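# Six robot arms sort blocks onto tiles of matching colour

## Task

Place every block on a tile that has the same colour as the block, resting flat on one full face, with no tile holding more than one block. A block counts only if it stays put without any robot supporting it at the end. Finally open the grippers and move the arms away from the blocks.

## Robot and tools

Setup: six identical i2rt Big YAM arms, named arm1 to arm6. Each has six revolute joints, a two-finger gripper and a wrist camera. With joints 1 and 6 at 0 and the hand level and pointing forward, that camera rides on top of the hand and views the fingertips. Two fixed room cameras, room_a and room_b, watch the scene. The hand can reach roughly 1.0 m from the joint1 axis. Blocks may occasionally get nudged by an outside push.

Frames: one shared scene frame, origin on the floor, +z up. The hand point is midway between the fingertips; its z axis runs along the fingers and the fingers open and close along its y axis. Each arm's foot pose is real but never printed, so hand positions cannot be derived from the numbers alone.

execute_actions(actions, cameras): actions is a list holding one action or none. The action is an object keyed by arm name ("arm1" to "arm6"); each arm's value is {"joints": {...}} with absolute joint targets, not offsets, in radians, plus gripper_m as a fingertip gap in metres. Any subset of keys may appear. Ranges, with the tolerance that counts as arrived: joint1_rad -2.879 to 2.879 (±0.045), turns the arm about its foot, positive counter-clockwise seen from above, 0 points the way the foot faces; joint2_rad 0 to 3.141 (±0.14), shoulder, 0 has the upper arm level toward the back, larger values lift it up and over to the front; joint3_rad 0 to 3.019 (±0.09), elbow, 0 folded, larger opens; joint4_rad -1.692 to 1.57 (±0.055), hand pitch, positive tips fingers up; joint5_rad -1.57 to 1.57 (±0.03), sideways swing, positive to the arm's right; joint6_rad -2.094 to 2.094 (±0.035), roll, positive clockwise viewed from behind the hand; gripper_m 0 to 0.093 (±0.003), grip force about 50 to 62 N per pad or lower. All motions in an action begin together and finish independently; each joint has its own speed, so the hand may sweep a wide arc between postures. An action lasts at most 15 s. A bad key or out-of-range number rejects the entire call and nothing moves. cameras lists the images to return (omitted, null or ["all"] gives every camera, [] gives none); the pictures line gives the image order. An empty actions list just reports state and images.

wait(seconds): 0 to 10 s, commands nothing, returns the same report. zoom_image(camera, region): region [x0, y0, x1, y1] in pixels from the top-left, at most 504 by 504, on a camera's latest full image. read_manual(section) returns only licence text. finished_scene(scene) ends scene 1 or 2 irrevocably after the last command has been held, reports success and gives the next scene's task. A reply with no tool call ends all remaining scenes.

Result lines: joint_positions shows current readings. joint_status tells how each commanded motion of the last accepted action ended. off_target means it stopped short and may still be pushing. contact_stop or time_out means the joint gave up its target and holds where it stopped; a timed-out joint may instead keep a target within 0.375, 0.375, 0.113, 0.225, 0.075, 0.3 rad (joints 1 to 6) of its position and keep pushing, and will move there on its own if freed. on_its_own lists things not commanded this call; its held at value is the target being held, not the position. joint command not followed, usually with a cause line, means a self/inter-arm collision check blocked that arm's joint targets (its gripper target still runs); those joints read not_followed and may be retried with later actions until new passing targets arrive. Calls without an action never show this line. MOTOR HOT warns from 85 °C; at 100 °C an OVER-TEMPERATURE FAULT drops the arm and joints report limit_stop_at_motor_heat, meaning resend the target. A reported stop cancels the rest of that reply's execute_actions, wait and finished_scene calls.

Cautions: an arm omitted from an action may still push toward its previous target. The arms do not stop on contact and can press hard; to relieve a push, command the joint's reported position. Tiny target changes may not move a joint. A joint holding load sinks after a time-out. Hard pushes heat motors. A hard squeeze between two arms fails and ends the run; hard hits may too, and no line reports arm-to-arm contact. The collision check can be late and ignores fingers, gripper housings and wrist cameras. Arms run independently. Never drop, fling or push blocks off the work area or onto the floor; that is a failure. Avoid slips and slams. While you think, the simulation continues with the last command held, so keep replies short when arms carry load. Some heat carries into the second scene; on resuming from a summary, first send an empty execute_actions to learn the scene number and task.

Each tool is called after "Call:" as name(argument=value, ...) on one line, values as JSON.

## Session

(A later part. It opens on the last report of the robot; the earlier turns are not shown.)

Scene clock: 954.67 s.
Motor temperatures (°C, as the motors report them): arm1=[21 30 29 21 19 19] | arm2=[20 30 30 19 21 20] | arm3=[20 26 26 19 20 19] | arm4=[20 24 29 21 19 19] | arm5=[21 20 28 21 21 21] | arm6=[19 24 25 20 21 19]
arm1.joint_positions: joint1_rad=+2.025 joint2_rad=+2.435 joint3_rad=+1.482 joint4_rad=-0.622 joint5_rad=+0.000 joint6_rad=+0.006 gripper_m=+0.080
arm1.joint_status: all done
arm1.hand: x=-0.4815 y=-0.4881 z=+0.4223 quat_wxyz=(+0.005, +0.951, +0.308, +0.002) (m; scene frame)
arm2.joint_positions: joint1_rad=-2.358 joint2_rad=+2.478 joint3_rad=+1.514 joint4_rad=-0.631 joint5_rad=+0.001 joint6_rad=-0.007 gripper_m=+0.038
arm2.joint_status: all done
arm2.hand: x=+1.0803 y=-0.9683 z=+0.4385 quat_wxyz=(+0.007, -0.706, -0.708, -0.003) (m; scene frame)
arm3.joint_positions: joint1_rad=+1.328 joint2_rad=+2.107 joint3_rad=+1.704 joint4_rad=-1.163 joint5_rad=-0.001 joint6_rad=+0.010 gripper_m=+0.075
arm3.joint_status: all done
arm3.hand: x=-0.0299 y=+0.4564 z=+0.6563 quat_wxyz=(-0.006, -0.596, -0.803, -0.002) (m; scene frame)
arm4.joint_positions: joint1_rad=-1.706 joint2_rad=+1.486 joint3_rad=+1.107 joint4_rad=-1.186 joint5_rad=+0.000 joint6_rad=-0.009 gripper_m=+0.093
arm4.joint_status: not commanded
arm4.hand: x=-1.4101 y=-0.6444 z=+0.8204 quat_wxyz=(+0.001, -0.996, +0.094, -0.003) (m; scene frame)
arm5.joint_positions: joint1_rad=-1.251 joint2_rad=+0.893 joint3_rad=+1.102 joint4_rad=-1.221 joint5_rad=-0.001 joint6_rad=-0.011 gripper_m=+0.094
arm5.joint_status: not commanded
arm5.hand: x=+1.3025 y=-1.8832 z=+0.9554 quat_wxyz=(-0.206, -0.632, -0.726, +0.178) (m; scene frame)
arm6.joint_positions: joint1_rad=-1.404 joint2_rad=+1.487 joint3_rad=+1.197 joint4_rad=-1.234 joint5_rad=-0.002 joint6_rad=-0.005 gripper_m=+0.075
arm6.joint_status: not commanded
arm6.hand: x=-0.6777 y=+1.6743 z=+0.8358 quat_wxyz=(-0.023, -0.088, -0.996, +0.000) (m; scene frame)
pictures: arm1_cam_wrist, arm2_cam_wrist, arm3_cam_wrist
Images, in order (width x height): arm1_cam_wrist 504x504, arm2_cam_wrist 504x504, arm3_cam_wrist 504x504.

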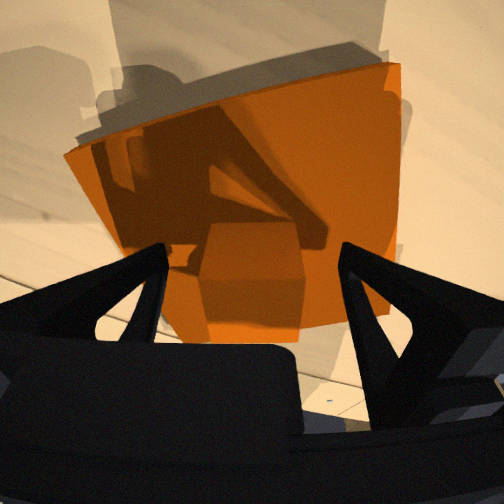

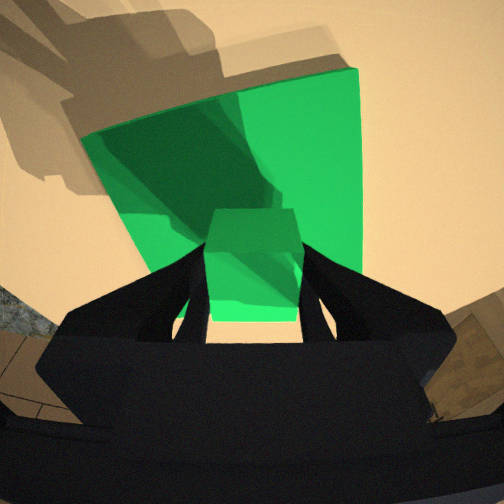

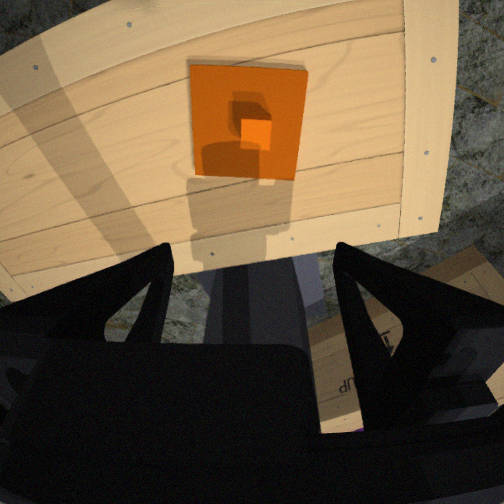

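Call:
execute_actions(actions=[{"arm1":{"joints":{"joint2_rad":2.15,"joint4_rad":-0.91}},"arm2":{"joints":{"joint2_rad":2.518,"joint4_rad":-0.582}}}], cameras=["arm1_cam_wrist","arm2_cam_wrist"])

Scene clock: 958.80 s.
Motor temperatures (°C, as the motors report them): arm1=[21 30 29 21 19 19] | arm2=[20 31 30 19 21 20] | arm3=[20 26 26 19 20 19] | arm4=[20 24 29 21 19 19] | arm5=[21 20 28 21 21 21] | arm6=[19 24 25 20 21 19]
arm1.joint_positions: joint1_rad=+2.025 joint2_rad=+2.142 joint3_rad=+1.499 joint4_rad=-0.901 joint5_rad=+0.000 joint6_rad=+0.006 gripper_m=+0.080
arm1.joint_status: all done
arm1.hand: x=-0.4993 y=-0.4988 z=+0.5921 quat_wxyz=(+0.010, +0.951, +0.308, -0.013) (m; scene frame)
arm2.joint_positions: joint1_rad=-2.358 joint2_rad=+2.495 joint3_rad=+1.515 joint4_rad=-0.594 joint5_rad=+0.001 joint6_rad=-0.007 gripper_m=+0.038
arm2.joint_status: all done
arm2.hand: x=+1.0802 y=-0.9710 z=+0.4288 quat_wxyz=(+0.000, -0.706, -0.708, +0.004) (m; scene frame)
arm3.joint_positions: joint1_rad=+1.328 joint2_rad=+2.107 joint3_rad=+1.704 joint4_rad=-1.163 joint5_rad=-0.001 joint6_rad=+0.010 gripper_m=+0.075
arm3.joint_status: not commanded
arm3.hand: x=-0.0299 y=+0.4564 z=+0.6563 quat_wxyz=(-0.006, -0.596, -0.803, -0.002) (m; scene frame)
arm4.joint_positions: joint1_rad=-1.706 joint2_rad=+1.486 joint3_rad=+1.107 joint4_rad=-1.186 joint5_rad=+0.000 joint6_rad=-0.009 gripper_m=+0.093
arm4.joint_status: not commanded
arm4.hand: x=-1.4101 y=-0.6444 z=+0.8204 quat_wxyz=(+0.001, -0.996, +0.094, -0.003) (m; scene frame)
arm5.joint_positions: joint1_rad=-1.251 joint2_rad=+0.893 joint3_rad=+1.102 joint4_rad=-1.221 joint5_rad=-0.001 joint6_rad=-0.011 gripper_m=+0.094
arm5.joint_status: not commanded
arm5.hand: x=+1.3025 y=-1.8832 z=+0.9554 quat_wxyz=(-0.206, -0.632, -0.726, +0.178) (m; scene frame)
arm6.joint_positions: joint1_rad=-1.404 joint2_rad=+1.487 joint3_rad=+1.197 joint4_rad=-1.234 joint5_rad=-0.002 joint6_rad=-0.005 gripper_m=+0.075
arm6.joint_status: not commanded
arm6.hand: x=-0.6777 y=+1.6743 z=+0.8358 quat_wxyz=(-0.023, -0.088, -0.996, +0.000) (m; scene frame)
pictures: arm1_cam_wrist, arm2_cam_wrist
Images, in order (width x height): arm1_cam_wrist 504x504, arm2_cam_wrist 504x504.

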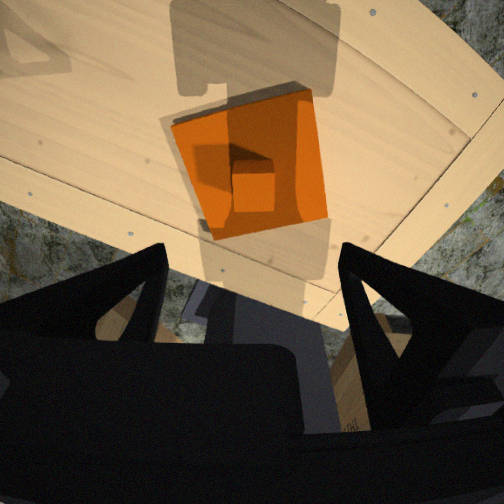

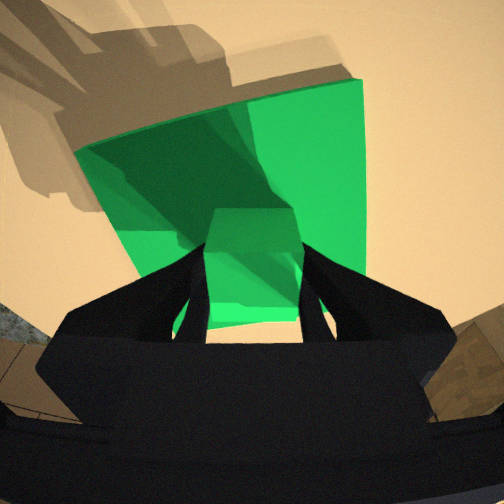

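Shadow meets the corner, so it's in contact. Release, then lift.

Call:
execute_actions(actions=[{"arm2":{"joints":{"joint2_rad":2.49,"gripper_m":0.08}}}], cameras=["arm2_cam_wrist"])

Call:
execute_actions(actions=[{"arm2":{"joints":{"joint2_rad":2.25,"joint4_rad":-0.85}}}])

Scene clock: 961.33 s.
Motor temperatures (°C, as the motors report them): arm1=[21 30 29 21 19 19] | arm2=[20 31 30 19 21 20] | arm3=[20 26 26 19 20 19] | arm4=[20 24 29 21 19 19] | arm5=[21 20 28 21 21 21] | arm6=[19 24 25 20 21 19]
arm1.joint_positions: joint1_rad=+2.025 joint2_rad=+2.142 joint3_rad=+1.499 joint4_rad=-0.901 joint5_rad=+0.000 joint6_rad=+0.006 gripper_m=+0.080
arm1.joint_status: not commanded
arm1.hand: x=-0.4993 y=-0.4988 z=+0.5921 quat_wxyz=(+0.010, +0.951, +0.308, -0.013) (m; scene frame)
arm2.joint_positions: joint1_rad=-2.358 joint2_rad=+2.495 joint3_rad=+1.515 joint4_rad=-0.594 joint5_rad=+0.001 joint6_rad=-0.007 gripper_m=+0.080
arm2.joint_status: all done
arm2.hand: x=+1.0802 y=-0.9710 z=+0.4288 quat_wxyz=(+0.000, -0.706, -0.708, +0.004) (m; scene frame)
arm3.joint_positions: joint1_rad=+1.328 joint2_rad=+2.107 joint3_rad=+1.704 joint4_rad=-1.163 joint5_rad=-0.001 joint6_rad=+0.010 gripper_m=+0.075
arm3.joint_status: not commanded
arm3.hand: x=-0.0299 y=+0.4564 z=+0.6563 quat_wxyz=(-0.006, -0.596, -0.803, -0.002) (m; scene frame)
arm4.joint_positions: joint1_rad=-1.706 joint2_rad=+1.486 joint3_rad=+1.107 joint4_rad=-1.186 joint5_rad=+0.000 joint6_rad=-0.009 gripper_m=+0.093
arm4.joint_status: not commanded
arm4.hand: x=-1.4101 y=-0.6444 z=+0.8204 quat_wxyz=(+0.001, -0.996, +0.094, -0.003) (m; scene frame)
arm5.joint_positions: joint1_rad=-1.251 joint2_rad=+0.893 joint3_rad=+1.102 joint4_rad=-1.221 joint5_rad=-0.001 joint6_rad=-0.011 gripper_m=+0.094
arm5.joint_status: not commanded
arm5.hand: x=+1.3025 y=-1.8832 z=+0.9554 quat_wxyz=(-0.206, -0.632, -0.726, +0.178) (m; scene frame)
arm6.joint_positions: joint1_rad=-1.404 joint2_rad=+1.487 joint3_rad=+1.197 joint4_rad=-1.234 joint5_rad=-0.002 joint6_rad=-0.005 gripper_m=+0.075
arm6.joint_status: not commanded
arm6.hand: x=-0.6777 y=+1.6743 z=+0.8358 quat_wxyz=(-0.023, -0.088, -0.996, +0.000) (m; scene frame)
pictures: arm2_cam_wrist
Images, in order (width x height): arm2_cam_wrist 504x504.

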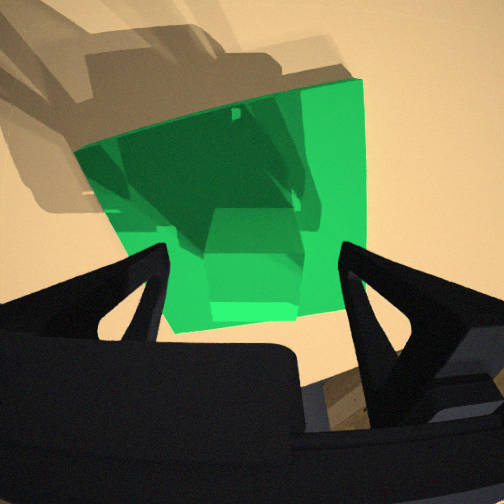

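Scene clock: 962.43 s.
Motor temperatures (°C, as the motors report them): arm1=[21 30 29 21 19 19] | arm2=[20 31 30 19 21 20] | arm3=[20 26 26 19 20 19] | arm4=[20 24 29 21 19 19] | arm5=[21 20 28 21 21 21] | arm6=[19 24 25 20 21 19]
arm1.joint_positions: joint1_rad=+2.025 joint2_rad=+2.142 joint3_rad=+1.499 joint4_rad=-0.901 joint5_rad=+0.000 joint6_rad=+0.006 gripper_m=+0.080
arm1.joint_status: not commanded
arm1.hand: x=-0.4993 y=-0.4988 z=+0.5921 quat_wxyz=(+0.010, +0.951, +0.308, -0.013) (m; scene frame)
arm2.joint_positions: joint1_rad=-2.358 joint2_rad=+2.236 joint3_rad=+1.517 joint4_rad=-0.837 joint5_rad=+0.001 joint6_rad=-0.007 gripper_m=+0.080
arm2.joint_status: all done
arm2.hand: x=+1.0807 y=-0.9927 z=+0.5767 quat_wxyz=(-0.006, -0.706, -0.708, +0.010) (m; scene frame)
arm3.joint_positions: joint1_rad=+1.328 joint2_rad=+2.107 joint3_rad=+1.704 joint4_rad=-1.163 joint5_rad=-0.001 joint6_rad=+0.010 gripper_m=+0.075
arm3.joint_status: not commanded
arm3.hand: x=-0.0299 y=+0.4564 z=+0.6563 quat_wxyz=(-0.006, -0.596, -0.803, -0.002) (m; scene frame)
arm4.joint_positions: joint1_rad=-1.706 joint2_rad=+1.486 joint3_rad=+1.107 joint4_rad=-1.186 joint5_rad=+0.000 joint6_rad=-0.009 gripper_m=+0.093
arm4.joint_status: not commanded
arm4.hand: x=-1.4101 y=-0.6444 z=+0.8204 quat_wxyz=(+0.001, -0.996, +0.094, -0.003) (m; scene frame)
arm5.joint_positions: joint1_rad=-1.251 joint2_rad=+0.893 joint3_rad=+1.102 joint4_rad=-1.221 joint5_rad=-0.001 joint6_rad=-0.011 gripper_m=+0.094
arm5.joint_status: not commanded
arm5.hand: x=+1.3025 y=-1.8832 z=+0.9554 quat_wxyz=(-0.206, -0.632, -0.726, +0.178) (m; scene frame)
arm6.joint_positions: joint1_rad=-1.404 joint2_rad=+1.487 joint3_rad=+1.197 joint4_rad=-1.234 joint5_rad=-0.002 joint6_rad=-0.005 gripper_m=+0.075
arm6.joint_status: not commanded
arm6.hand: x=-0.6777 y=+1.6743 z=+0.8358 quat_wxyz=(-0.023, -0.088, -0.996, +0.000) (m; scene frame)
pictures: arm1_cam_wrist, arm2_cam_wrist, arm3_cam_wrist, arm4_cam_wrist, arm5_cam_wrist, arm6_cam_wrist, room_a, room_b
Images, in order (width x height): arm1_cam_wrist 504x504, arm2_cam_wrist 504x504, arm3_cam_wrist 504x504, arm4_cam_wrist 504x504, arm5_cam_wrist 504x504, arm6_cam_wrist 504x504, room_a 504x504, room_b 504x504.

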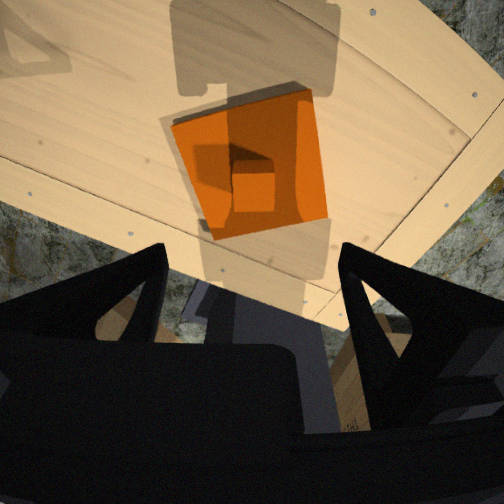

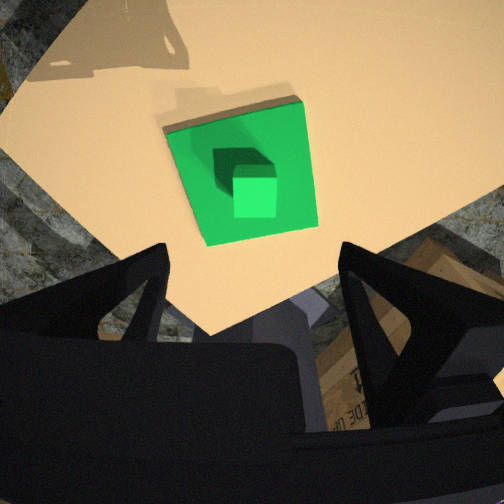

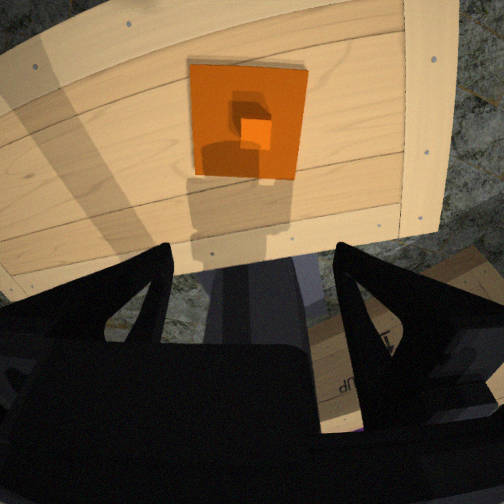

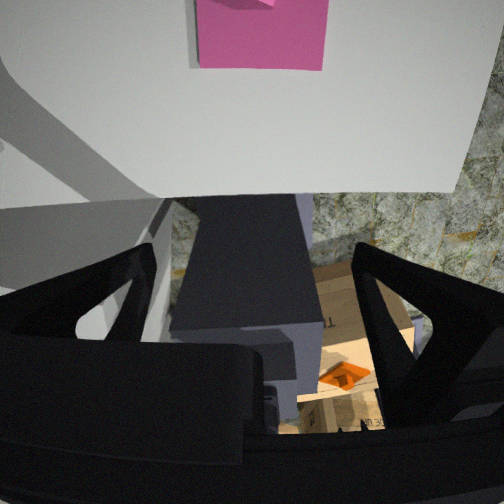

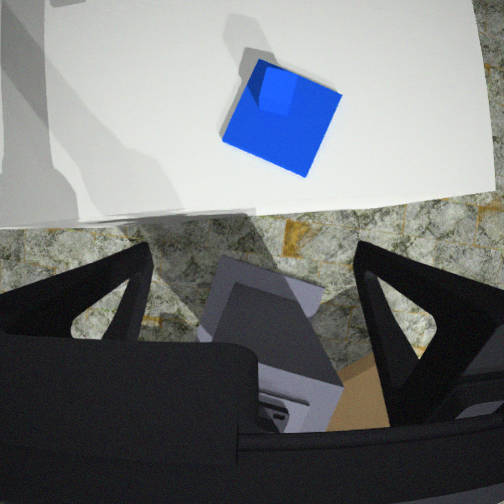

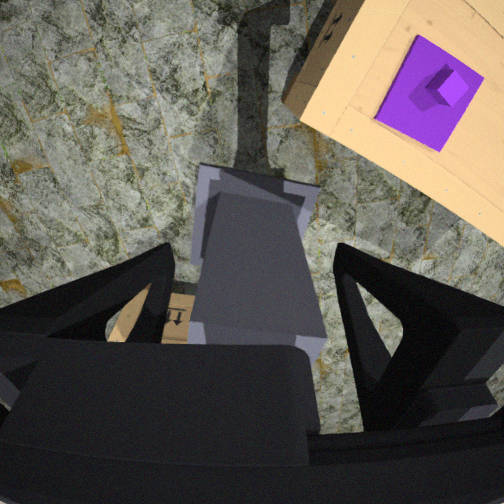

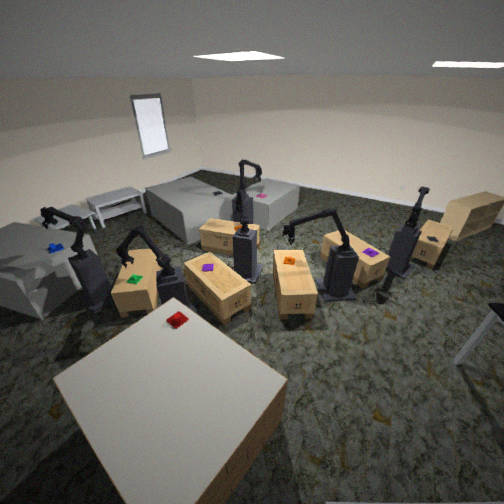

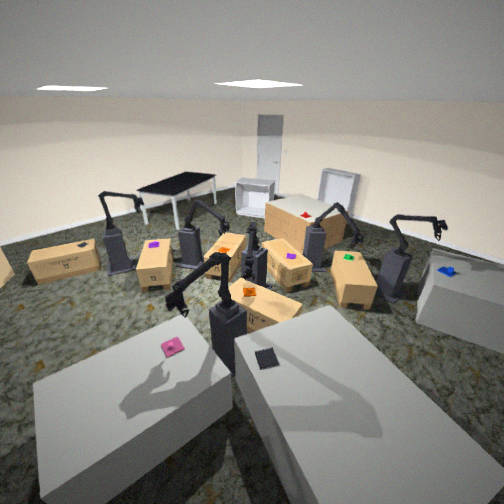

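Let me check the blue block, which sits near its tile's edge.

Call:
zoom_image(camera="arm5_cam_wrist", region=[210, 40, 360, 190])

Call:
zoom_image(camera="room_a", region=[30, 225, 90, 270])

Region (210, 40, 360, 190) of arm5_cam_wrist's 504x504 image, scaled by 3.360, with more detail than that image has.

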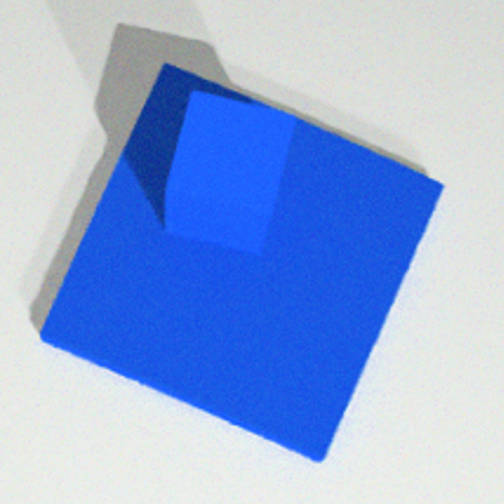

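Region (30, 225, 90, 270) of room_a's 504x504 image, scaled by 8.400, with more detail than that image has; it fills the top 378 rows of this view, and the rest is white.

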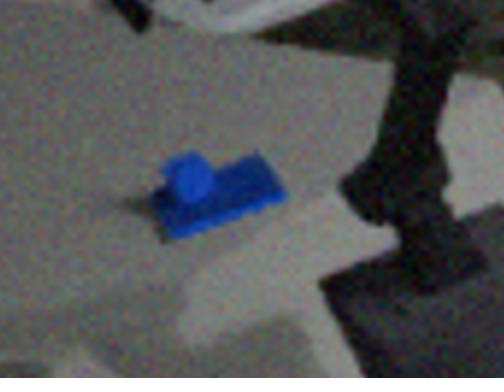

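Call:
finished_scene(scene=1)

The scene is finished: the task was done.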